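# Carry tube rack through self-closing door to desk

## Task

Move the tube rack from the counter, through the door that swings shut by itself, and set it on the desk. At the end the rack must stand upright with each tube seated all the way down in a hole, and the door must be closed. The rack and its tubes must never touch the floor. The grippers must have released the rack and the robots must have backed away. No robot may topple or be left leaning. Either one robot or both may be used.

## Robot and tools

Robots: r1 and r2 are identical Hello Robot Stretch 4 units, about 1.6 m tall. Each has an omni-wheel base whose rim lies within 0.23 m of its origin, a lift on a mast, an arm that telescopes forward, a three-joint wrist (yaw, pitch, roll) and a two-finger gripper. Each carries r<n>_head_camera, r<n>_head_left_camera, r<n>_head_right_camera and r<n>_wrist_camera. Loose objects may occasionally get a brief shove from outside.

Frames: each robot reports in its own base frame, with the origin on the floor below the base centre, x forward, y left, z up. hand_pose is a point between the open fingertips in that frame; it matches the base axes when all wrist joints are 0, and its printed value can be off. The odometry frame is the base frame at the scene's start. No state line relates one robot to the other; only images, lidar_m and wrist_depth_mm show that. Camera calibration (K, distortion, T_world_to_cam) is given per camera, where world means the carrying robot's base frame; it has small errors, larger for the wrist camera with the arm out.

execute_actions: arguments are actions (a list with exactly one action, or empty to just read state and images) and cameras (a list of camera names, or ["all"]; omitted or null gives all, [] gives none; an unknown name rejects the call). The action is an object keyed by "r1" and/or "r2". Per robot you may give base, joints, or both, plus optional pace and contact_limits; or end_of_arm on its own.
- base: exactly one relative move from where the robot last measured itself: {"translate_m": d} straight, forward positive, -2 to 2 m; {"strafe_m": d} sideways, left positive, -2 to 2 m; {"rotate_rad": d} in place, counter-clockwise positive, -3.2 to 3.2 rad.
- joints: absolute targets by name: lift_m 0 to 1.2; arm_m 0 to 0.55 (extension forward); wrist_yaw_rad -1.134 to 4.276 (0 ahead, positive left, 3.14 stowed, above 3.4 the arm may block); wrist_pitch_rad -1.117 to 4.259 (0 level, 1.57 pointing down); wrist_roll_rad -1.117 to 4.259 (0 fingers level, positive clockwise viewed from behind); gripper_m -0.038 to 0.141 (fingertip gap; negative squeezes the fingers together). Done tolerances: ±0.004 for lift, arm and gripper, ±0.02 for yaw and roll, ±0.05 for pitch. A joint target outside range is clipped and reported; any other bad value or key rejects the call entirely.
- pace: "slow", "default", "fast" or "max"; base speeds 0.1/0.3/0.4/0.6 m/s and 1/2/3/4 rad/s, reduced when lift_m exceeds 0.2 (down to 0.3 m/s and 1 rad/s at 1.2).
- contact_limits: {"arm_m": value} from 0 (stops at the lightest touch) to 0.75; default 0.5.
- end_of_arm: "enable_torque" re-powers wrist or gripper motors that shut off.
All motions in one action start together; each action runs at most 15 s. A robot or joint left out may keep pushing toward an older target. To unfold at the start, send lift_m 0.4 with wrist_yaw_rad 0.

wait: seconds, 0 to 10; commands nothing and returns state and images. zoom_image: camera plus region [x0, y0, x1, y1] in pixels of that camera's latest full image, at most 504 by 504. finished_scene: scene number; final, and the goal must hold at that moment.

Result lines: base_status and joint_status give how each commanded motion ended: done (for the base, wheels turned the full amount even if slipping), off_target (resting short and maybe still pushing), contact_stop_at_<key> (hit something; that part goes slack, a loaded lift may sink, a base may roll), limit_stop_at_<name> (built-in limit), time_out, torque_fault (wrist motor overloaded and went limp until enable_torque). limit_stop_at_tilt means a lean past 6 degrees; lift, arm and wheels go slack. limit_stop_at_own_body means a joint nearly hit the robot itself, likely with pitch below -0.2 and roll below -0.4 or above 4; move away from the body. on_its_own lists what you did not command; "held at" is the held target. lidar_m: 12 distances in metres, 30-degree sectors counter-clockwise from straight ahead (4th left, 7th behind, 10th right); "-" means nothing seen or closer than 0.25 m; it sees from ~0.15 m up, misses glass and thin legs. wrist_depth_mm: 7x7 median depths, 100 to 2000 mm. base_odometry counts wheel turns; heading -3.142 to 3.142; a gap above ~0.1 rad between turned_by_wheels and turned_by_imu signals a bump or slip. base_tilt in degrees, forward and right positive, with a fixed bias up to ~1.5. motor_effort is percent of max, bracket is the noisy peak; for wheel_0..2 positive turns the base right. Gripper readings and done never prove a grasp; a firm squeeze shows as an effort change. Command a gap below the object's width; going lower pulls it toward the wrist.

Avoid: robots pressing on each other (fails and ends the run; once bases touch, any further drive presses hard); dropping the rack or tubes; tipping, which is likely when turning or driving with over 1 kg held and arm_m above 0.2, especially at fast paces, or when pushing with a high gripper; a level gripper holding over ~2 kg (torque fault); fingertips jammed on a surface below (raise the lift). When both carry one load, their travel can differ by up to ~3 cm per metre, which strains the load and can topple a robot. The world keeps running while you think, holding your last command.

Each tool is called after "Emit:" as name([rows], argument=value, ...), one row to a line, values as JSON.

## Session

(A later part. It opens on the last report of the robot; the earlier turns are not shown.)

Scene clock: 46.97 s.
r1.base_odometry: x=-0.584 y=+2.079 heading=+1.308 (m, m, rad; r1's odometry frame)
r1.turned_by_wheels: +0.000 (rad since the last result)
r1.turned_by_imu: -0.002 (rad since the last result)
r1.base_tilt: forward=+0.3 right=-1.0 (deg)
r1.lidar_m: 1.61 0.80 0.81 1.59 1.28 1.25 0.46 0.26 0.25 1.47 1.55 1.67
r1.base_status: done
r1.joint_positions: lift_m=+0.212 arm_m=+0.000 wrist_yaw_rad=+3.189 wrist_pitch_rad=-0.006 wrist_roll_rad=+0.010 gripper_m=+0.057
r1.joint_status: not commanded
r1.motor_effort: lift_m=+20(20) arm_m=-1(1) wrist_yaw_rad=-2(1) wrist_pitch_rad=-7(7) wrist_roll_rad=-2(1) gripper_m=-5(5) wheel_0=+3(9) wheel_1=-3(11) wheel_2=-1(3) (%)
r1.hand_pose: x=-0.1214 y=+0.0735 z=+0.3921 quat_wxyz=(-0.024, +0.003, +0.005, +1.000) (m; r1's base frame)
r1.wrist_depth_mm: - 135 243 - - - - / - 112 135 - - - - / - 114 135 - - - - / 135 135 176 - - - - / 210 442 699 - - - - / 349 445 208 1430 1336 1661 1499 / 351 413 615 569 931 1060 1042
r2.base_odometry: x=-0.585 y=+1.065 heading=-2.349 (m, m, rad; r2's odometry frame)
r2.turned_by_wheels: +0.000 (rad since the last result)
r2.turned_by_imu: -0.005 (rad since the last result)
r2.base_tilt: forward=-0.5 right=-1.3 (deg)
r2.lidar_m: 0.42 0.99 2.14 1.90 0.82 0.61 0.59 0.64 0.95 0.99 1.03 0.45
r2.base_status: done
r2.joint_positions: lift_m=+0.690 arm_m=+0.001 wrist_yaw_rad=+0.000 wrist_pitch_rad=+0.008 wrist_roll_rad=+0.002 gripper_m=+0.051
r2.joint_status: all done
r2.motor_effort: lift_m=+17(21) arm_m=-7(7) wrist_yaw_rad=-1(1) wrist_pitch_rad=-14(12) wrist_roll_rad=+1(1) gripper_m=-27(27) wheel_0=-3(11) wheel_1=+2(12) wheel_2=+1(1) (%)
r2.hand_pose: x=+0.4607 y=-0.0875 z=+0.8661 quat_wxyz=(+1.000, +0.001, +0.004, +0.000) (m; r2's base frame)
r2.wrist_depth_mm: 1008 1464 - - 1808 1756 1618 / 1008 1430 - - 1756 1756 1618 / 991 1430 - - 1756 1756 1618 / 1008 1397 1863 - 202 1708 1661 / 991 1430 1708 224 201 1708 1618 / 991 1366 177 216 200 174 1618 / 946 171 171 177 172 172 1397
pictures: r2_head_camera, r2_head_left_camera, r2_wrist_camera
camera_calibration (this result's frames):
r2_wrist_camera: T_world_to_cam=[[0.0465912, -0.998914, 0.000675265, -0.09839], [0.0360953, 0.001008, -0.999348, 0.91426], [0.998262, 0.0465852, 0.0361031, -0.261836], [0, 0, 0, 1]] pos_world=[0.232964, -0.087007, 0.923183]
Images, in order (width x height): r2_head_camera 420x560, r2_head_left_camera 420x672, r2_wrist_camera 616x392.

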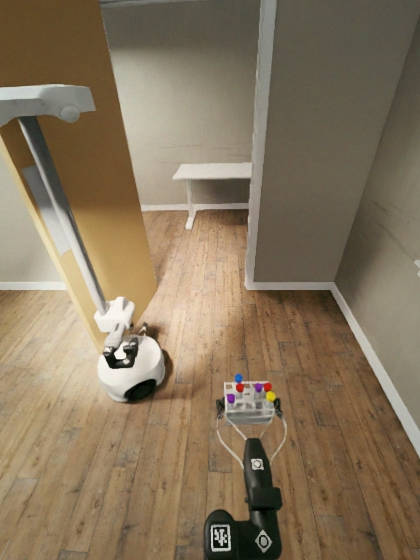

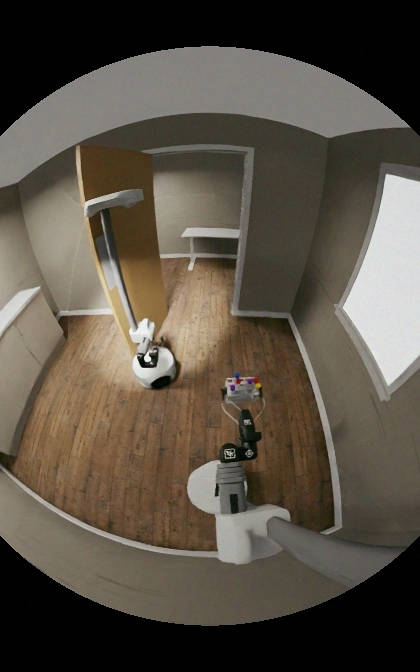

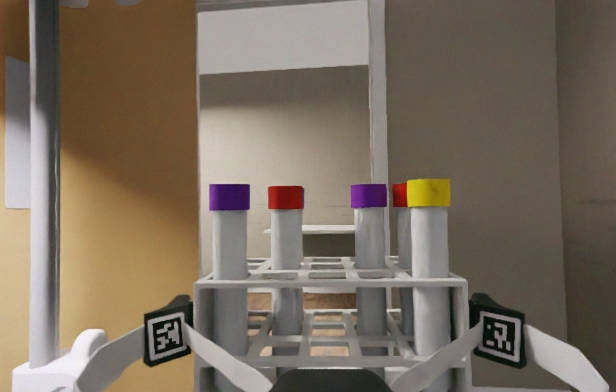

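Emit:
execute_actions([
  {"r2":{"base":{"strafe_m":-0.07},"pace":"fast"}},
], cameras=[])

Emit:
execute_actions([
  {"r2":{"base":{"translate_m":0.75},"pace":"fast"}},
], cameras=["r2_head_camera","r2_head_left_camera"])

Scene clock: 50.93 s.
r1.base_odometry: x=-0.584 y=+2.079 heading=+1.308 (m, m, rad; r1's odometry frame)
r1.turned_by_wheels: +0.000 (rad since the last result)
r1.turned_by_imu: -0.001 (rad since the last result)
r1.base_tilt: forward=+0.2 right=-1.1 (deg)
r1.lidar_m: 1.63 0.89 0.86 1.59 1.27 1.24 0.45 0.25 0.25 1.47 1.55 1.70
r1.base_status: not commanded
r1.joint_positions: lift_m=+0.212 arm_m=+0.000 wrist_yaw_rad=+3.189 wrist_pitch_rad=-0.006 wrist_roll_rad=+0.010 gripper_m=+0.057
r1.joint_status: not commanded
r1.motor_effort: lift_m=+20(21) arm_m=-1(1) wrist_yaw_rad=-2(1) wrist_pitch_rad=-3(6) wrist_roll_rad=-1(2) gripper_m=-4(5) wheel_0=+3(3) wheel_1=-3(3) wheel_2=-1(1) (%)
r1.hand_pose: x=-0.1214 y=+0.0735 z=+0.3921 quat_wxyz=(-0.024, +0.003, +0.005, +1.000) (m; r1's base frame)
r1.wrist_depth_mm: - 135 244 - - - - / - 112 135 - - - - / - 114 135 - - - - / 135 134 176 - - - - / 210 445 691 - - - - / 351 449 208 1430 1308 1618 1499 / 351 413 621 569 917 1078 1025
r2.base_odometry: x=-0.635 y=+1.114 heading=-2.349 (m, m, rad; r2's odometry frame)
r2.turned_by_wheels: +0.000 (rad since the last result)
r2.turned_by_imu: +0.000 (rad since the last result)
r2.base_tilt: forward=-0.5 right=-1.5 (deg)
r2.lidar_m: 0.41 1.03 2.22 1.90 0.82 0.61 0.60 0.66 0.94 0.93 0.98 0.42
r2.base_status: done
r2.joint_positions: lift_m=+0.690 arm_m=+0.001 wrist_yaw_rad=+0.000 wrist_pitch_rad=+0.008 wrist_roll_rad=+0.002 gripper_m=+0.051
r2.joint_status: not commanded
r2.motor_effort: lift_m=+17(17) arm_m=-7(7) wrist_yaw_rad=-1(1) wrist_pitch_rad=-10(12) wrist_roll_rad=+1(1) gripper_m=-27(26) wheel_0=-1(9) wheel_1=+1(11) wheel_2=+0(1) (%)
r2.hand_pose: x=+0.4607 y=-0.0875 z=+0.8661 quat_wxyz=(+1.000, +0.001, +0.004, +0.000) (m; r2's base frame)
r2.wrist_depth_mm: 1160 1576 - - 1808 1756 1464 / 1160 1537 - - 1756 1708 1499 / 1160 1537 - - 1756 1756 1499 / 1138 1537 - - 202 1708 1499 / 1160 1499 1808 224 202 1708 1499 / 1160 1430 178 215 200 174 1537 / 960 171 171 177 171 172 1308
pictures: none
No camera images: the call's "cameras" was empty. Leave "cameras" out to get every camera's image.

Scene clock: 54.23 s.
r1.base_odometry: x=-0.584 y=+2.079 heading=+1.308 (m, m, rad; r1's odometry frame)
r1.turned_by_wheels: +0.000 (rad since the last result)
r1.turned_by_imu: -0.001 (rad since the last result)
r1.base_tilt: forward=+0.2 right=-1.1 (deg)
r1.lidar_m: 1.63 1.72 0.48 0.57 1.29 1.25 0.45 0.25 0.25 1.46 1.56 1.67
r1.base_status: not commanded
r1.joint_positions: lift_m=+0.212 arm_m=+0.000 wrist_yaw_rad=+3.189 wrist_pitch_rad=-0.006 wrist_roll_rad=+0.010 gripper_m=+0.057
r1.joint_status: not commanded
r1.motor_effort: lift_m=+21(20) arm_m=-1(1) wrist_yaw_rad=-2(2) wrist_pitch_rad=-4(5) wrist_roll_rad=-2(1) gripper_m=-3(2) wheel_0=+3(3) wheel_1=-3(3) wheel_2=-1(1) (%)
r1.hand_pose: x=-0.1214 y=+0.0735 z=+0.3921 quat_wxyz=(-0.024, +0.003, +0.005, +1.000) (m; r1's base frame)
r1.wrist_depth_mm: - 135 243 - - - - / - 112 135 - - - - / - 114 135 - - - - / 135 134 176 - - - - / 209 445 699 - - - - / 349 445 208 1430 1308 1661 1499 / 349 410 615 569 931 1060 1008
r2.base_odometry: x=-1.161 y=+0.580 heading=-2.349 (m, m, rad; r2's odometry frame)
r2.turned_by_wheels: +0.000 (rad since the last result)
r2.turned_by_imu: +0.000 (rad since the last result)
r2.base_tilt: forward=-0.5 right=-1.4 (deg)
r2.lidar_m: 0.40 0.61 0.48 0.58 1.81 1.37 1.34 1.36 0.98 0.96 1.04 0.40
r2.base_status: done
r2.joint_positions: lift_m=+0.690 arm_m=+0.001 wrist_yaw_rad=+0.000 wrist_pitch_rad=+0.008 wrist_roll_rad=+0.002 gripper_m=+0.051
r2.joint_status: not commanded
r2.motor_effort: lift_m=+17(17) arm_m=-7(7) wrist_yaw_rad=-2(1) wrist_pitch_rad=-12(10) wrist_roll_rad=+1(1) gripper_m=-28(27) wheel_0=+1(5) wheel_1=+1(7) wheel_2=-1(11) (%)
r2.hand_pose: x=+0.4607 y=-0.0874 z=+0.8661 quat_wxyz=(+1.000, +0.001, +0.004, +0.000) (m; r2's base frame)
r2.wrist_depth_mm: 976 - - - 1025 991 976 / 976 - - - 1025 991 960 / 960 - - - 991 976 976 / 960 - - - 202 991 960 / 960 - - 224 202 991 946 / 960 - 178 215 200 173 960 / 960 171 171 177 172 171 946
pictures: r2_head_camera, r2_head_left_camera
Images, in order (width x height): r2_head_camera 420x560, r2_head_left_camera 420x672.

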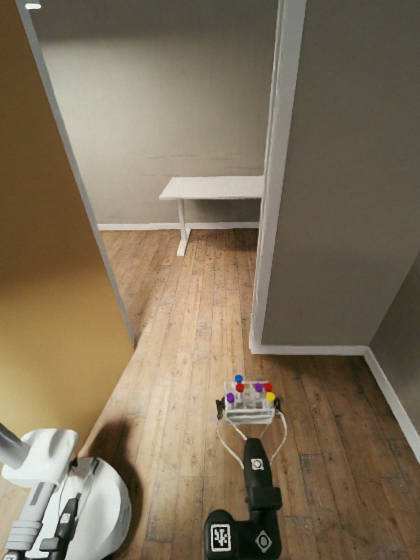

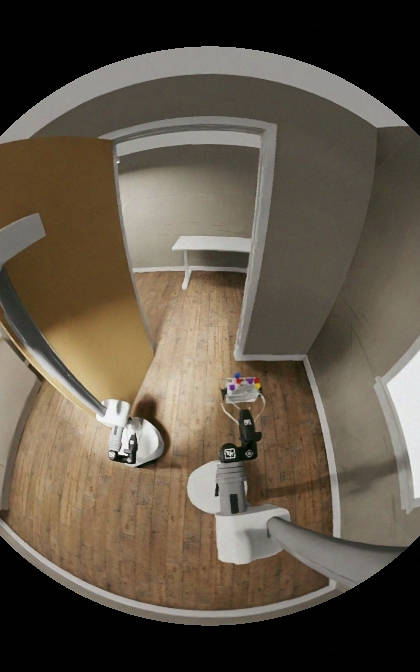

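Emit:
execute_actions([
  {"r2":{"base":{"translate_m":0.72},"pace":"fast"}},
], cameras=["r2_head_camera","r2_head_left_camera"])

Scene clock: 58.03 s.
r1.base_odometry: x=-0.584 y=+2.079 heading=+1.308 (m, m, rad; r1's odometry frame)
r1.turned_by_wheels: +0.000 (rad since the last result)
r1.turned_by_imu: -0.001 (rad since the last result)
r1.base_tilt: forward=+0.2 right=-1.1 (deg)
r1.lidar_m: 1.62 1.70 1.64 1.58 0.49 0.56 0.45 0.25 0.25 1.47 1.56 1.68
r1.base_status: not commanded
r1.joint_positions: lift_m=+0.212 arm_m=+0.000 wrist_yaw_rad=+3.189 wrist_pitch_rad=-0.006 wrist_roll_rad=+0.010 gripper_m=+0.057
r1.joint_status: not commanded
r1.motor_effort: lift_m=+20(20) arm_m=-1(1) wrist_yaw_rad=-2(2) wrist_pitch_rad=-4(8) wrist_roll_rad=-2(1) gripper_m=-4(5) wheel_0=+3(3) wheel_1=-3(3) wheel_2=-1(1) (%)
r1.hand_pose: x=-0.1214 y=+0.0735 z=+0.3921 quat_wxyz=(-0.024, +0.003, +0.005, +1.000) (m; r1's base frame)
r1.wrist_depth_mm: - 135 243 - - - 917 / - 112 135 - - - - / - 114 135 - - - - / 135 134 176 - - - - / 210 445 691 - - - - / 349 449 208 1430 1336 1661 1499 / 349 410 621 569 904 1060 564
r2.base_odometry: x=-1.667 y=+0.067 heading=-2.349 (m, m, rad; r2's odometry frame)
r2.turned_by_wheels: +0.000 (rad since the last result)
r2.turned_by_imu: -0.001 (rad since the last result)
r2.base_tilt: forward=-0.5 right=-1.4 (deg)
r2.lidar_m: 0.42 0.88 0.70 0.68 0.48 0.57 2.06 1.37 1.06 1.05 0.71 0.43
r2.base_status: done
r2.joint_positions: lift_m=+0.690 arm_m=+0.001 wrist_yaw_rad=+0.000 wrist_pitch_rad=+0.008 wrist_roll_rad=+0.002 gripper_m=+0.051
r2.joint_status: not commanded
r2.motor_effort: lift_m=+17(17) arm_m=-7(7) wrist_yaw_rad=-2(1) wrist_pitch_rad=-13(12) wrist_roll_rad=+1(1) gripper_m=-27(27) wheel_0=+0(6) wheel_1=+0(7) wheel_2=+2(12) (%)
r2.hand_pose: x=+0.4607 y=-0.0874 z=+0.8661 quat_wxyz=(+1.000, +0.001, +0.004, +0.000) (m; r2's base frame)
r2.wrist_depth_mm: - - - - - - 297 / - - - - - - 298 / - - - - - - 298 / - - - - 204 - 301 / - - 1708 224 202 1983 303 / - - 178 216 201 175 304 / - 171 171 177 172 172 281
pictures: r2_head_camera, r2_head_left_camera
Images, in order (width x height): r2_head_camera 420x560, r2_head_left_camera 420x672.

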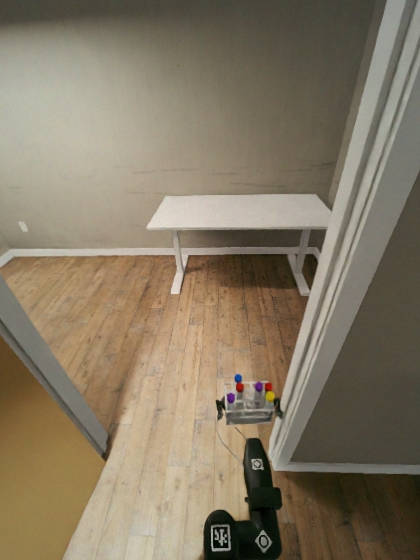

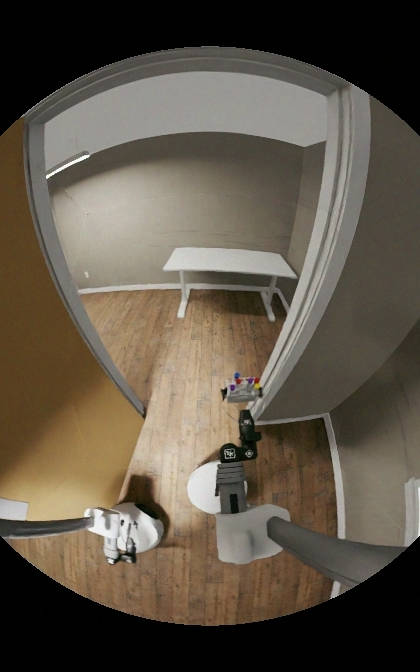

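Emit:
execute_actions([
  {"r2":{"base":{"strafe_m":0.1},"pace":"fast"}},
], cameras=[])

Emit:
execute_actions([
  {"r2":{"base":{"translate_m":1.35},"pace":"fast"}},
], cameras=["r2_head_camera","r2_wrist_camera"])

Scene clock: 59.83 s.
r1.base_odometry: x=-0.584 y=+2.079 heading=+1.308 (m, m, rad; r1's odometry frame)
r1.turned_by_wheels: +0.000 (rad since the last result)
r1.turned_by_imu: -0.001 (rad since the last result)
r1.base_tilt: forward=+0.2 right=-1.0 (deg)
r1.lidar_m: 1.63 1.73 1.62 1.59 0.41 0.44 0.45 0.25 0.25 1.46 1.56 1.68
r1.base_status: not commanded
r1.joint_positions: lift_m=+0.212 arm_m=+0.000 wrist_yaw_rad=+3.189 wrist_pitch_rad=-0.006 wrist_roll_rad=+0.010 gripper_m=+0.057
r1.joint_status: not commanded
r1.motor_effort: lift_m=+21(21) arm_m=-1(1) wrist_yaw_rad=-2(1) wrist_pitch_rad=-4(8) wrist_roll_rad=-2(0) gripper_m=-3(5) wheel_0=+3(3) wheel_1=-3(3) wheel_2=-1(1) (%)
r1.hand_pose: x=-0.1214 y=+0.0735 z=+0.3921 quat_wxyz=(-0.024, +0.003, +0.005, +1.000) (m; r1's base frame)
r1.wrist_depth_mm: - 135 243 - - - 917 / - 112 135 - - - - / - 114 135 - - - - / 135 135 176 - - - - / 209 442 699 - - - - / 349 445 208 1430 1336 1618 1499 / 351 410 621 569 917 609 564
r2.base_odometry: x=-1.595 y=-0.003 heading=-2.349 (m, m, rad; r2's odometry frame)
r2.turned_by_wheels: +0.000 (rad since the last result)
r2.turned_by_imu: +0.000 (rad since the last result)
r2.base_tilt: forward=-0.6 right=-1.4 (deg)
r2.lidar_m: 0.42 0.69 0.58 0.58 0.40 0.42 2.06 1.49 1.15 1.13 0.70 0.44
r2.base_status: done
r2.joint_positions: lift_m=+0.690 arm_m=+0.001 wrist_yaw_rad=+0.000 wrist_pitch_rad=+0.008 wrist_roll_rad=+0.002 gripper_m=+0.051
r2.joint_status: not commanded
r2.motor_effort: lift_m=+17(17) arm_m=-7(7) wrist_yaw_rad=-2(2) wrist_pitch_rad=-11(13) wrist_roll_rad=+1(1) gripper_m=-27(27) wheel_0=+2(11) wheel_1=-2(11) wheel_2=+1(3) (%)
r2.hand_pose: x=+0.4607 y=-0.0874 z=+0.8661 quat_wxyz=(+1.000, +0.001, +0.004, +0.000) (m; r2's base frame)
r2.wrist_depth_mm: - - - - - - 1863 / - - - - - - 1863 / - - - - - - 1863 / - - - - 203 - 1863 / - - - 209 191 - 1863 / - - 178 216 201 175 1863 / - 170 171 177 172 172 1708
pictures: none
No camera images: the call's "cameras" was empty. Leave "cameras" out to get every camera's image.

Scene clock: 64.63 s.
r1.base_odometry: x=-0.584 y=+2.079 heading=+1.308 (m, m, rad; r1's odometry frame)
r1.turned_by_wheels: +0.000 (rad since the last result)
r1.turned_by_imu: -0.002 (rad since the last result)
r1.base_tilt: forward=+0.3 right=-1.0 (deg)
r1.lidar_m: 1.63 1.73 1.65 1.57 1.27 1.24 0.44 0.25 0.25 1.48 1.56 1.68
r1.base_status: not commanded
r1.joint_positions: lift_m=+0.212 arm_m=+0.000 wrist_yaw_rad=+3.189 wrist_pitch_rad=-0.006 wrist_roll_rad=+0.010 gripper_m=+0.057
r1.joint_status: not commanded
r1.motor_effort: lift_m=+20(21) arm_m=-1(1) wrist_yaw_rad=-1(2) wrist_pitch_rad=-6(4) wrist_roll_rad=-1(2) gripper_m=-3(5) wheel_0=+3(3) wheel_1=-3(3) wheel_2=-2(1) (%)
r1.hand_pose: x=-0.1214 y=+0.0735 z=+0.3921 quat_wxyz=(-0.024, +0.003, +0.005, +1.000) (m; r1's base frame)
r1.wrist_depth_mm: - 136 244 - - - - / - 112 135 - - - - / - 114 135 - - - - / 135 135 175 - - - - / 209 445 691 - 1756 - - / 349 445 208 1430 1308 1661 1499 / 351 410 621 569 931 1060 1025
r2.base_odometry: x=-2.543 y=-0.965 heading=-2.349 (m, m, rad; r2's odometry frame)
r2.turned_by_wheels: +0.000 (rad since the last result)
r2.turned_by_imu: +0.000 (rad since the last result)
r2.base_tilt: forward=-0.5 right=-1.5 (deg)
r2.lidar_m: 0.41 0.59 2.10 2.11 0.90 0.81 1.63 0.79 1.04 1.25 0.74 0.41
r2.base_status: done
r2.joint_positions: lift_m=+0.690 arm_m=+0.001 wrist_yaw_rad=+0.000 wrist_pitch_rad=+0.008 wrist_roll_rad=+0.002 gripper_m=+0.051
r2.joint_status: not commanded
r2.motor_effort: lift_m=+17(17) arm_m=-7(7) wrist_yaw_rad=-2(2) wrist_pitch_rad=-13(12) wrist_roll_rad=+0(1) gripper_m=-27(25) wheel_0=+0(6) wheel_1=+1(7) wheel_2=-1(10) (%)
r2.hand_pose: x=+0.4607 y=-0.0874 z=+0.8661 quat_wxyz=(+1.000, +0.001, +0.004, +0.000) (m; r2's base frame)
r2.wrist_depth_mm: 1255 1205 1160 1118 1118 1098 1060 / 1229 1182 1182 1138 1138 1078 1060 / 1229 1205 1160 1138 1118 1078 1060 / 1229 1205 1138 1118 204 1078 1042 / 1205 1205 1160 209 201 1078 1042 / 1229 768 177 216 200 174 715 / 500 171 171 177 171 172 413
pictures: r2_head_camera, r2_wrist_camera
camera_calibration (this result's frames):
r2_wrist_camera: T_world_to_cam=[[0.0467839, -0.998905, 0.000675266, -0.0984218], [0.036095, 0.00101495, -0.999348, 0.914261], [0.998253, 0.0467778, 0.036103, -0.261804], [0, 0, 0, 1]] pos_world=[0.232951, -0.0869953, 0.923183]
Images, in order (width x height): r2_head_camera 420x560, r2_wrist_camera 616x392.

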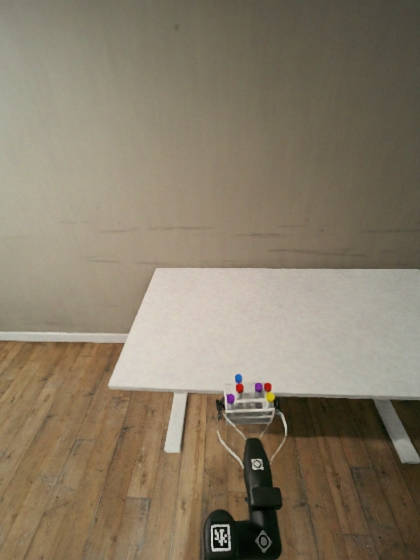

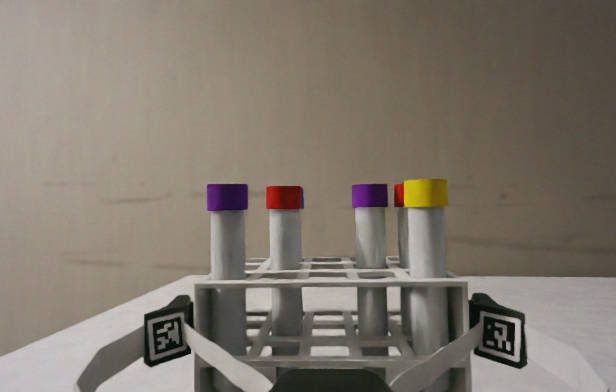

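Emit:
execute_actions([
  {"r1":{"base":{"translate_m":0.4}},"r2":{"joints":{"lift_m":0.625,"arm_m":0.32}}},
], cameras=["r2_head_camera"])

Scene clock: 68.00 s.
r1.base_odometry: x=-0.480 y=+2.465 heading=+1.309 (m, m, rad; r1's odometry frame)
r1.turned_by_wheels: +0.000 (rad since the last result)
r1.turned_by_imu: +0.000 (rad since the last result)
r1.base_tilt: forward=+0.2 right=-1.0 (deg)
r1.lidar_m: 1.23 1.31 1.65 1.57 1.67 0.60 0.84 1.43 1.52 1.48 1.58 1.28
r1.base_status: done
r1.joint_positions: lift_m=+0.212 arm_m=+0.000 wrist_yaw_rad=+3.189 wrist_pitch_rad=-0.006 wrist_roll_rad=+0.010 gripper_m=+0.057
r1.joint_status: not commanded
r1.motor_effort: lift_m=+20(21) arm_m=-1(1) wrist_yaw_rad=-2(2) wrist_pitch_rad=-5(5) wrist_roll_rad=+0(1) gripper_m=-5(4) wheel_0=+0(7) wheel_1=+2(5) wheel_2=+2(10) (%)
r1.hand_pose: x=-0.1214 y=+0.0735 z=+0.3921 quat_wxyz=(-0.024, +0.003, +0.005, +1.000) (m; r1's base frame)
r1.wrist_depth_mm: - 135 243 1281 842 699 1397 / - 112 135 1255 842 699 1397 / - 114 135 1160 831 691 1366 / 135 134 176 1229 820 691 1397 / 209 1464 1464 1205 809 683 1397 / 1205 1464 208 1205 699 676 1366 / 866 891 991 569 768 676 1078
r2.base_odometry: x=-2.543 y=-0.965 heading=-2.349 (m, m, rad; r2's odometry frame)
r2.turned_by_wheels: +0.000 (rad since the last result)
r2.turned_by_imu: +0.000 (rad since the last result)
r2.base_tilt: forward=-0.5 right=-1.4 (deg)
r2.lidar_m: 0.57 0.57 2.05 2.12 0.92 0.81 1.23 0.80 1.03 1.23 0.69 0.54
r2.base_status: not commanded
r2.joint_positions: lift_m=+0.625 arm_m=+0.319 wrist_yaw_rad=+0.000 wrist_pitch_rad=+0.008 wrist_roll_rad=+0.002 gripper_m=+0.051
r2.joint_status: all done
r2.motor_effort: lift_m=+16(16) arm_m=+7(8) wrist_yaw_rad=-2(1) wrist_pitch_rad=-15(14) wrist_roll_rad=+0(1) gripper_m=-29(27) wheel_0=+0(0) wheel_1=+1(1) wheel_2=-1(1) (%)
r2.hand_pose: x=+0.7781 y=-0.0874 z=+0.8012 quat_wxyz=(+1.000, +0.001, +0.004, +0.000) (m; r2's base frame)
r2.wrist_depth_mm: 878 866 831 820 788 778 759 / 878 854 820 809 788 768 750 / 878 842 820 798 778 768 759 / 878 854 820 798 203 768 750 / 854 842 768 224 201 759 750 / 530 521 178 215 200 174 477 / 338 171 171 177 171 172 278
pictures: r2_head_camera
Images, in order (width x height): r2_head_camera 420x560.

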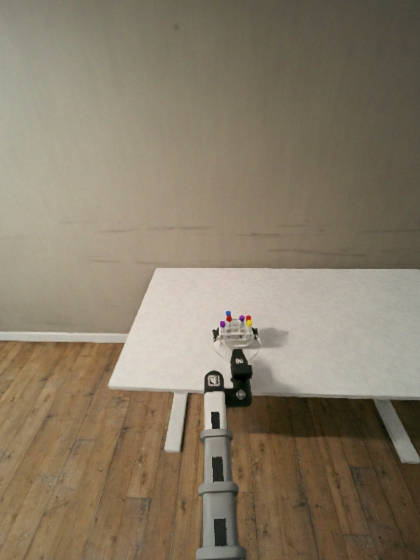

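Emit:
execute_actions([
  {"r2":{"joints":{"lift_m":0.593},"pace":"slow"}},
], cameras=[])

Scene clock: 69.47 s.
r1.base_odometry: x=-0.480 y=+2.465 heading=+1.309 (m, m, rad; r1's odometry frame)
r1.turned_by_wheels: +0.000 (rad since the last result)
r1.turned_by_imu: +0.000 (rad since the last result)
r1.base_tilt: forward=+0.3 right=-1.0 (deg)
r1.lidar_m: 1.23 1.30 1.65 1.57 1.68 1.01 1.15 1.41 1.55 1.48 1.55 1.26
r1.base_status: not commanded
r1.joint_positions: lift_m=+0.212 arm_m=+0.000 wrist_yaw_rad=+3.189 wrist_pitch_rad=-0.006 wrist_roll_rad=+0.010 gripper_m=+0.057
r1.joint_status: not commanded
r1.motor_effort: lift_m=+21(20) arm_m=-1(1) wrist_yaw_rad=-2(1) wrist_pitch_rad=-4(6) wrist_roll_rad=-1(1) gripper_m=-4(4) wheel_0=+0(0) wheel_1=+2(1) wheel_2=+3(2) (%)
r1.hand_pose: x=-0.1214 y=+0.0735 z=+0.3921 quat_wxyz=(-0.024, +0.003, +0.005, +1.000) (m; r1's base frame)
r1.wrist_depth_mm: - 136 243 1397 1205 1078 1182 / - 112 135 1366 1182 1025 1160 / - 114 135 1336 1182 1042 1182 / 135 134 175 1366 1160 1042 1182 / 209 1464 1464 1366 1182 1025 1182 / 1229 1464 208 1336 1098 1025 1160 / 866 891 991 569 917 991 946
r2.base_odometry: x=-2.543 y=-0.965 heading=-2.349 (m, m, rad; r2's odometry frame)
r2.turned_by_wheels: +0.000 (rad since the last result)
r2.turned_by_imu: +0.000 (rad since the last result)
r2.base_tilt: forward=-0.4 right=-1.4 (deg)
r2.lidar_m: 0.56 0.61 2.05 2.09 0.90 0.80 0.94 0.76 1.03 1.24 0.72 0.56
r2.base_status: not commanded
r2.joint_positions: lift_m=+0.593 arm_m=+0.319 wrist_yaw_rad=+0.000 wrist_pitch_rad=+0.003 wrist_roll_rad=+0.002 gripper_m=+0.051
r2.joint_status: all done
r2.motor_effort: lift_m=+14(16) arm_m=+7(7) wrist_yaw_rad=-2(2) wrist_pitch_rad=+0(13) wrist_roll_rad=+1(0) gripper_m=-26(27) wheel_0=+0(0) wheel_1=+1(1) wheel_2=-1(1) (%)
r2.hand_pose: x=+0.7781 y=-0.0874 z=+0.7708 quat_wxyz=(+1.000, +0.001, +0.002, +0.000) (m; r2's base frame)
r2.wrist_depth_mm: 891 866 854 820 788 768 759 / 878 842 831 820 788 778 750 / 878 842 842 809 788 768 759 / 866 854 820 788 203 768 750 / 866 842 627 208 201 759 741 / 430 418 178 216 200 174 389 / 271 174 171 176 171 172 223
pictures: none
No camera images: the call's "cameras" was empty. Leave "cameras" out to get every camera's image.

Emit:
execute_actions([
  {"r2":{"joints":{"gripper_m":0.141,"lift_m":0.597}}},
], cameras=[])

Emit:
execute_actions([
  {"r2":{"joints":{"arm_m":0.0,"lift_m":0.61}}},
], cameras=["r2_head_camera","r2_wrist_camera","r1_wrist_camera"])

Emit:
zoom_image(camera="r2_wrist_camera", region=[250, 190, 400, 320])

Emit:
zoom_image(camera="r2_head_camera", region=[200, 300, 275, 365])

Scene clock: 72.17 s.
r1.base_odometry: x=-0.480 y=+2.465 heading=+1.309 (m, m, rad; r1's odometry frame)
r1.turned_by_wheels: +0.000 (rad since the last result)
r1.turned_by_imu: -0.001 (rad since the last result)
r1.base_tilt: forward=+0.2 right=-1.1 (deg)
r1.lidar_m: 1.22 1.31 1.66 1.56 1.67 1.35 1.32 1.41 1.53 1.49 1.60 1.29
r1.base_status: not commanded
r1.joint_positions: lift_m=+0.212 arm_m=+0.000 wrist_yaw_rad=+3.189 wrist_pitch_rad=-0.006 wrist_roll_rad=+0.010 gripper_m=+0.057
r1.joint_status: not commanded
r1.motor_effort: lift_m=+20(20) arm_m=-1(1) wrist_yaw_rad=-1(1) wrist_pitch_rad=-7(6) wrist_roll_rad=+0(2) gripper_m=-4(3) wheel_0=+0(0) wheel_1=+1(2) wheel_2=+2(2) (%)
r1.hand_pose: x=-0.1214 y=+0.0735 z=+0.3921 quat_wxyz=(-0.024, +0.003, +0.005, +1.000) (m; r1's base frame)
r1.wrist_depth_mm: - 135 243 1464 1397 1336 1397 / - 112 135 1464 1397 1366 1397 / - 114 135 1430 1366 1336 1397 / 135 135 176 1430 1366 1336 1366 / 209 1464 1464 1430 1397 1366 1366 / 1229 1464 207 1430 1336 1336 1366 / 866 891 976 569 917 1060 1098
r2.base_odometry: x=-2.543 y=-0.965 heading=-2.349 (m, m, rad; r2's odometry frame)
r2.turned_by_wheels: +0.000 (rad since the last result)
r2.turned_by_imu: +0.000 (rad since the last result)
r2.base_tilt: forward=-0.5 right=-1.4 (deg)
r2.lidar_m: 0.55 0.60 2.08 2.11 0.90 0.77 0.78 0.79 1.03 1.24 0.74 0.56
r2.base_status: not commanded
r2.joint_positions: lift_m=+0.597 arm_m=+0.319 wrist_yaw_rad=+0.000 wrist_pitch_rad=+0.007 wrist_roll_rad=+0.002 gripper_m=+0.141
r2.joint_status: all done
r2.motor_effort: lift_m=+23(23) arm_m=+7(7) wrist_yaw_rad=-2(2) wrist_pitch_rad=-10(9) wrist_roll_rad=+1(1) gripper_m=+0(27) wheel_0=+0(0) wheel_1=+1(1) wheel_2=-1(1) (%)
r2.hand_pose: x=+0.7781 y=-0.0874 z=+0.7730 quat_wxyz=(+1.000, +0.001, +0.003, +0.000) (m; r2's base frame)
r2.wrist_depth_mm: 891 854 831 820 798 778 759 / 878 854 831 809 788 768 759 / 866 842 831 809 788 778 750 / 866 842 831 798 228 768 750 / 866 842 741 229 221 759 750 / 427 377 202 231 215 192 387 / 270 250 205 162 198 224 254
pictures: none
No camera images: the call's "cameras" was empty. Leave "cameras" out to get every camera's image.

Scene clock: 74.23 s.
r1.base_odometry: x=-0.480 y=+2.465 heading=+1.309 (m, m, rad; r1's odometry frame)
r1.turned_by_wheels: +0.000 (rad since the last result)
r1.turned_by_imu: -0.001 (rad since the last result)
r1.base_tilt: forward=+0.2 right=-1.0 (deg)
r1.lidar_m: 1.23 1.31 1.66 1.57 1.67 1.38 1.33 1.41 1.54 1.49 1.59 1.26
r1.base_status: not commanded
r1.joint_positions: lift_m=+0.212 arm_m=+0.000 wrist_yaw_rad=+3.189 wrist_pitch_rad=-0.006 wrist_roll_rad=+0.010 gripper_m=+0.057
r1.joint_status: not commanded
r1.motor_effort: lift_m=+21(20) arm_m=-1(1) wrist_yaw_rad=-2(1) wrist_pitch_rad=-3(6) wrist_roll_rad=-1(2) gripper_m=-4(4) wheel_0=+0(0) wheel_1=+2(2) wheel_2=+2(3) (%)
r1.hand_pose: x=-0.1214 y=+0.0735 z=+0.3921 quat_wxyz=(-0.024, +0.003, +0.005, +1.000) (m; r1's base frame)
r1.wrist_depth_mm: - 135 243 1430 1430 1397 1397 / - 112 135 1430 1430 1397 1397 / - 114 135 1430 1430 1397 1366 / 135 135 176 1430 1397 1397 1397 / 208 1464 1464 1430 1397 1397 1366 / 1229 1430 208 1397 1336 1397 1366 / 878 904 991 569 931 1060 1078
r2.base_odometry: x=-2.543 y=-0.965 heading=-2.349 (m, m, rad; r2's odometry frame)
r2.turned_by_wheels: +0.000 (rad since the last result)
r2.turned_by_imu: +0.000 (rad since the last result)
r2.base_tilt: forward=-0.6 right=-1.4 (deg)
r2.lidar_m: 0.53 0.57 2.08 2.09 0.89 0.76 0.74 0.77 1.03 1.21 0.71 0.55
r2.base_status: not commanded
r2.joint_positions: lift_m=+0.610 arm_m=+0.001 wrist_yaw_rad=+0.000 wrist_pitch_rad=+0.007 wrist_roll_rad=+0.002 gripper_m=+0.141
r2.joint_status: all done
r2.motor_effort: lift_m=+23(24) arm_m=-7(9) wrist_yaw_rad=-1(3) wrist_pitch_rad=-7(8) wrist_roll_rad=+1(0) gripper_m=-1(2) wheel_0=+0(0) wheel_1=+1(1) wheel_2=-1(1) (%)
r2.hand_pose: x=+0.4607 y=-0.0874 z=+0.7860 quat_wxyz=(+1.000, +0.001, +0.003, +0.000) (m; r2's base frame)
r2.wrist_depth_mm: 1229 1205 1182 1160 1118 1078 1078 / 1229 1182 1182 1138 1118 1078 1060 / 1255 1205 1160 1138 1098 1078 1060 / 1229 1205 1160 1118 1078 1078 1042 / 1229 1182 1078 554 976 960 931 / 484 430 224 455 449 196 439 / 359 340 329 163 307 298 294
pictures: r1_wrist_camera, r2_head_camera, r2_wrist_camera
camera_calibration (this result's frames):
r1_wrist_camera: T_world_to_cam=[[-0.0245371, 0.999656, 0.00929898, -0.0889865], [-0.0195123, 0.0088211, -0.999771, 0.448062], [-0.999508, -0.0247129, 0.0192892, 0.0956456], [0, 0, 0, 1]] pos_world=[0.102158, 0.0873671, 0.446942]
r2_wrist_camera: T_world_to_cam=[[0.0466229, -0.998912, 0.000736577, -0.0983898], [0.0374093, 0.00100917, -0.9993, 0.833497], [0.998212, 0.0466178, 0.0374156, -0.259962], [0, 0, 0, 1]] pos_world=[0.232904, -0.087005, 0.842712]
Images, in order (width x height): r1_wrist_camera 616x392, r2_head_camera 420x560, r2_wrist_camera 616x392.

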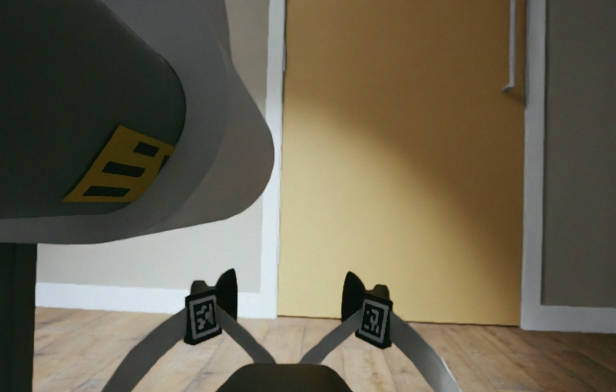

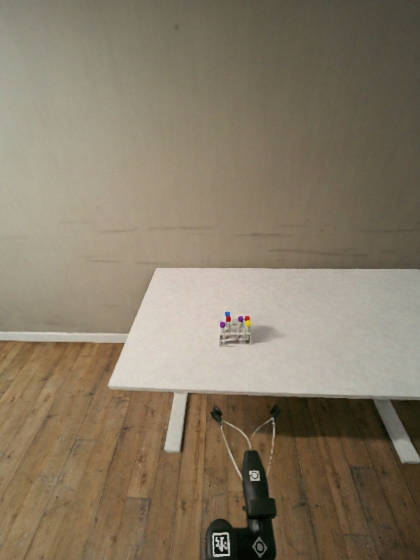

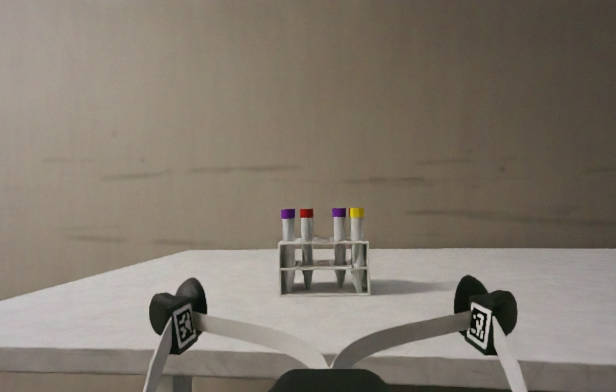

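Region (250, 190, 400, 320) of r2_wrist_camera's 616x392 image, scaled by 3.360; it fills the top 437 rows of this view, and the rest is white.

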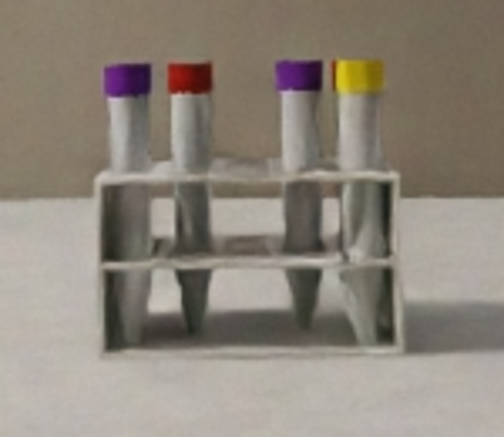

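Region (200, 300, 275, 365) of r2_head_camera's 420x560 image, scaled by 6.720, with more detail than that image has; it fills the top 437 rows of this view, and the rest is white.

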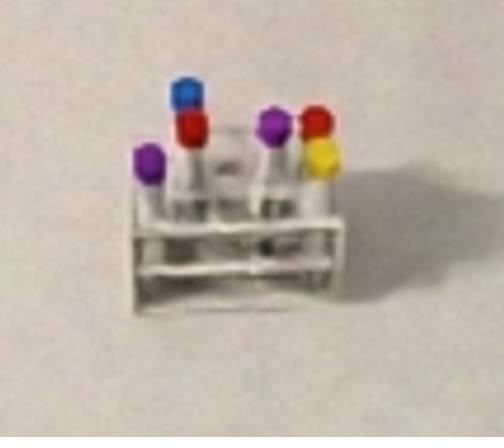

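Emit:
execute_actions(actions=[], cameras=["r2_head_camera", "r1_wrist_camera", "r2_wrist_camera"])

Scene clock: 75.07 s.
r1.base_odometry: x=-0.480 y=+2.465 heading=+1.309 (m, m, rad; r1's odometry frame)
r1.turned_by_wheels: +0.000 (rad since the last result)
r1.turned_by_imu: +0.000 (rad since the last result)
r1.base_tilt: forward=+0.3 right=-1.0 (deg)
r1.lidar_m: 1.23 1.31 1.63 1.57 1.69 1.38 1.34 1.40 1.52 1.50 1.57 1.29
r1.base_status: not commanded
r1.joint_positions: lift_m=+0.212 arm_m=+0.000 wrist_yaw_rad=+3.189 wrist_pitch_rad=-0.006 wrist_roll_rad=+0.010 gripper_m=+0.057
r1.joint_status: not commanded
r1.motor_effort: lift_m=+20(20) arm_m=-1(1) wrist_yaw_rad=-1(1) wrist_pitch_rad=-6(6) wrist_roll_rad=-2(2) gripper_m=-5(4) wheel_0=+0(0) wheel_1=+1(2) wheel_2=+2(3) (%)
r1.hand_pose: x=-0.1214 y=+0.0735 z=+0.3921 quat_wxyz=(-0.024, +0.003, +0.005, +1.000) (m; r1's base frame)
r1.wrist_depth_mm: - 135 243 1430 1430 1430 1366 / - 112 135 1430 1397 1430 1397 / - 114 135 1464 1397 1397 1397 / 135 134 176 1430 1430 1366 1397 / 209 1464 1464 1397 1430 1397 1366 / 1229 1464 208 1397 1336 1366 1366 / 866 891 991 569 917 1060 1060
r2.base_odometry: x=-2.543 y=-0.965 heading=-2.349 (m, m, rad; r2's odometry frame)
r2.turned_by_wheels: +0.000 (rad since the last result)
r2.turned_by_imu: +0.000 (rad since the last result)
r2.base_tilt: forward=-0.6 right=-1.5 (deg)
r2.lidar_m: 0.54 0.58 2.05 2.10 0.89 0.76 0.72 0.78 1.05 1.24 0.71 0.55
r2.base_status: not commanded
r2.joint_positions: lift_m=+0.610 arm_m=+0.001 wrist_yaw_rad=+0.000 wrist_pitch_rad=+0.007 wrist_roll_rad=+0.002 gripper_m=+0.141
r2.joint_status: all done
r2.motor_effort: lift_m=+23(24) arm_m=-7(9) wrist_yaw_rad=-2(3) wrist_pitch_rad=-8(8) wrist_roll_rad=+0(0) gripper_m=-1(2) wheel_0=+0(0) wheel_1=+1(1) wheel_2=-1(1) (%)
r2.hand_pose: x=+0.4607 y=-0.0874 z=+0.7860 quat_wxyz=(+1.000, +0.001, +0.003, +0.000) (m; r2's base frame)
r2.wrist_depth_mm: 1255 1205 1160 1138 1118 1098 1060 / 1255 1182 1160 1138 1098 1078 1060 / 1205 1205 1182 1138 1118 1078 1060 / 1229 1182 1138 1118 1118 1078 1060 / 1229 1182 1060 554 976 960 946 / 488 430 224 455 449 196 439 / 362 340 329 162 307 300 296
pictures: r1_wrist_camera, r2_head_camera, r2_wrist_camera
camera_calibration (this result's frames):
r1_wrist_camera: T_world_to_cam=[[-0.0245371, 0.999656, 0.00929914, -0.0889865], [-0.0195122, 0.00882127, -0.999771, 0.448062], [-0.999508, -0.0247129, 0.0192891, 0.0956457], [0, 0, 0, 1]] pos_world=[0.102158, 0.0873671, 0.446942]
r2_wrist_camera: T_world_to_cam=[[0.0466229, -0.998912, 0.000736581, -0.0983898], [0.0374091, 0.00100916, -0.9993, 0.833497], [0.998212, 0.0466178, 0.0374155, -0.259962], [0, 0, 0, 1]] pos_world=[0.232904, -0.087005, 0.842712]
Images, in order (width x height): r1_wrist_camera 616x392, r2_head_camera 420x560, r2_wrist_camera 616x392.

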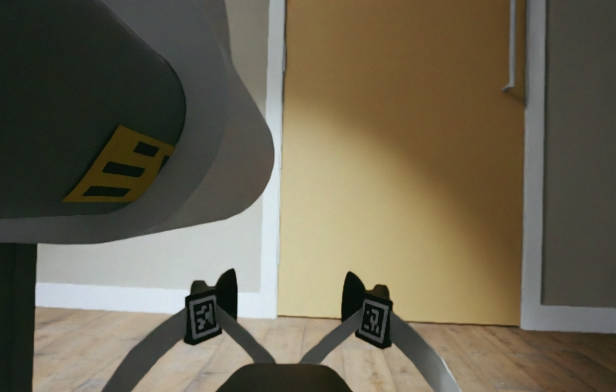

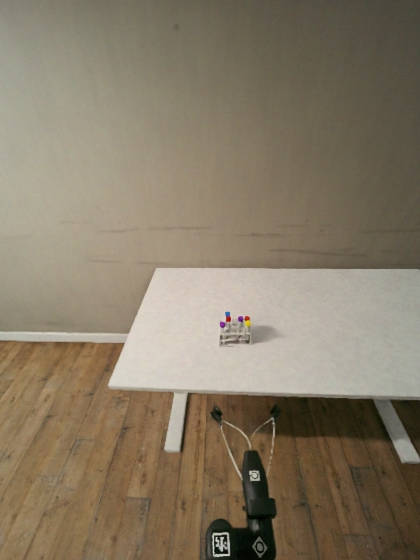

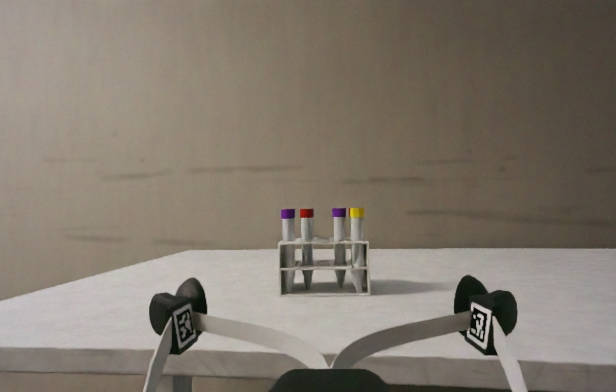

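Emit:
finished_scene(scene=2)

The scene is finished: the task was done.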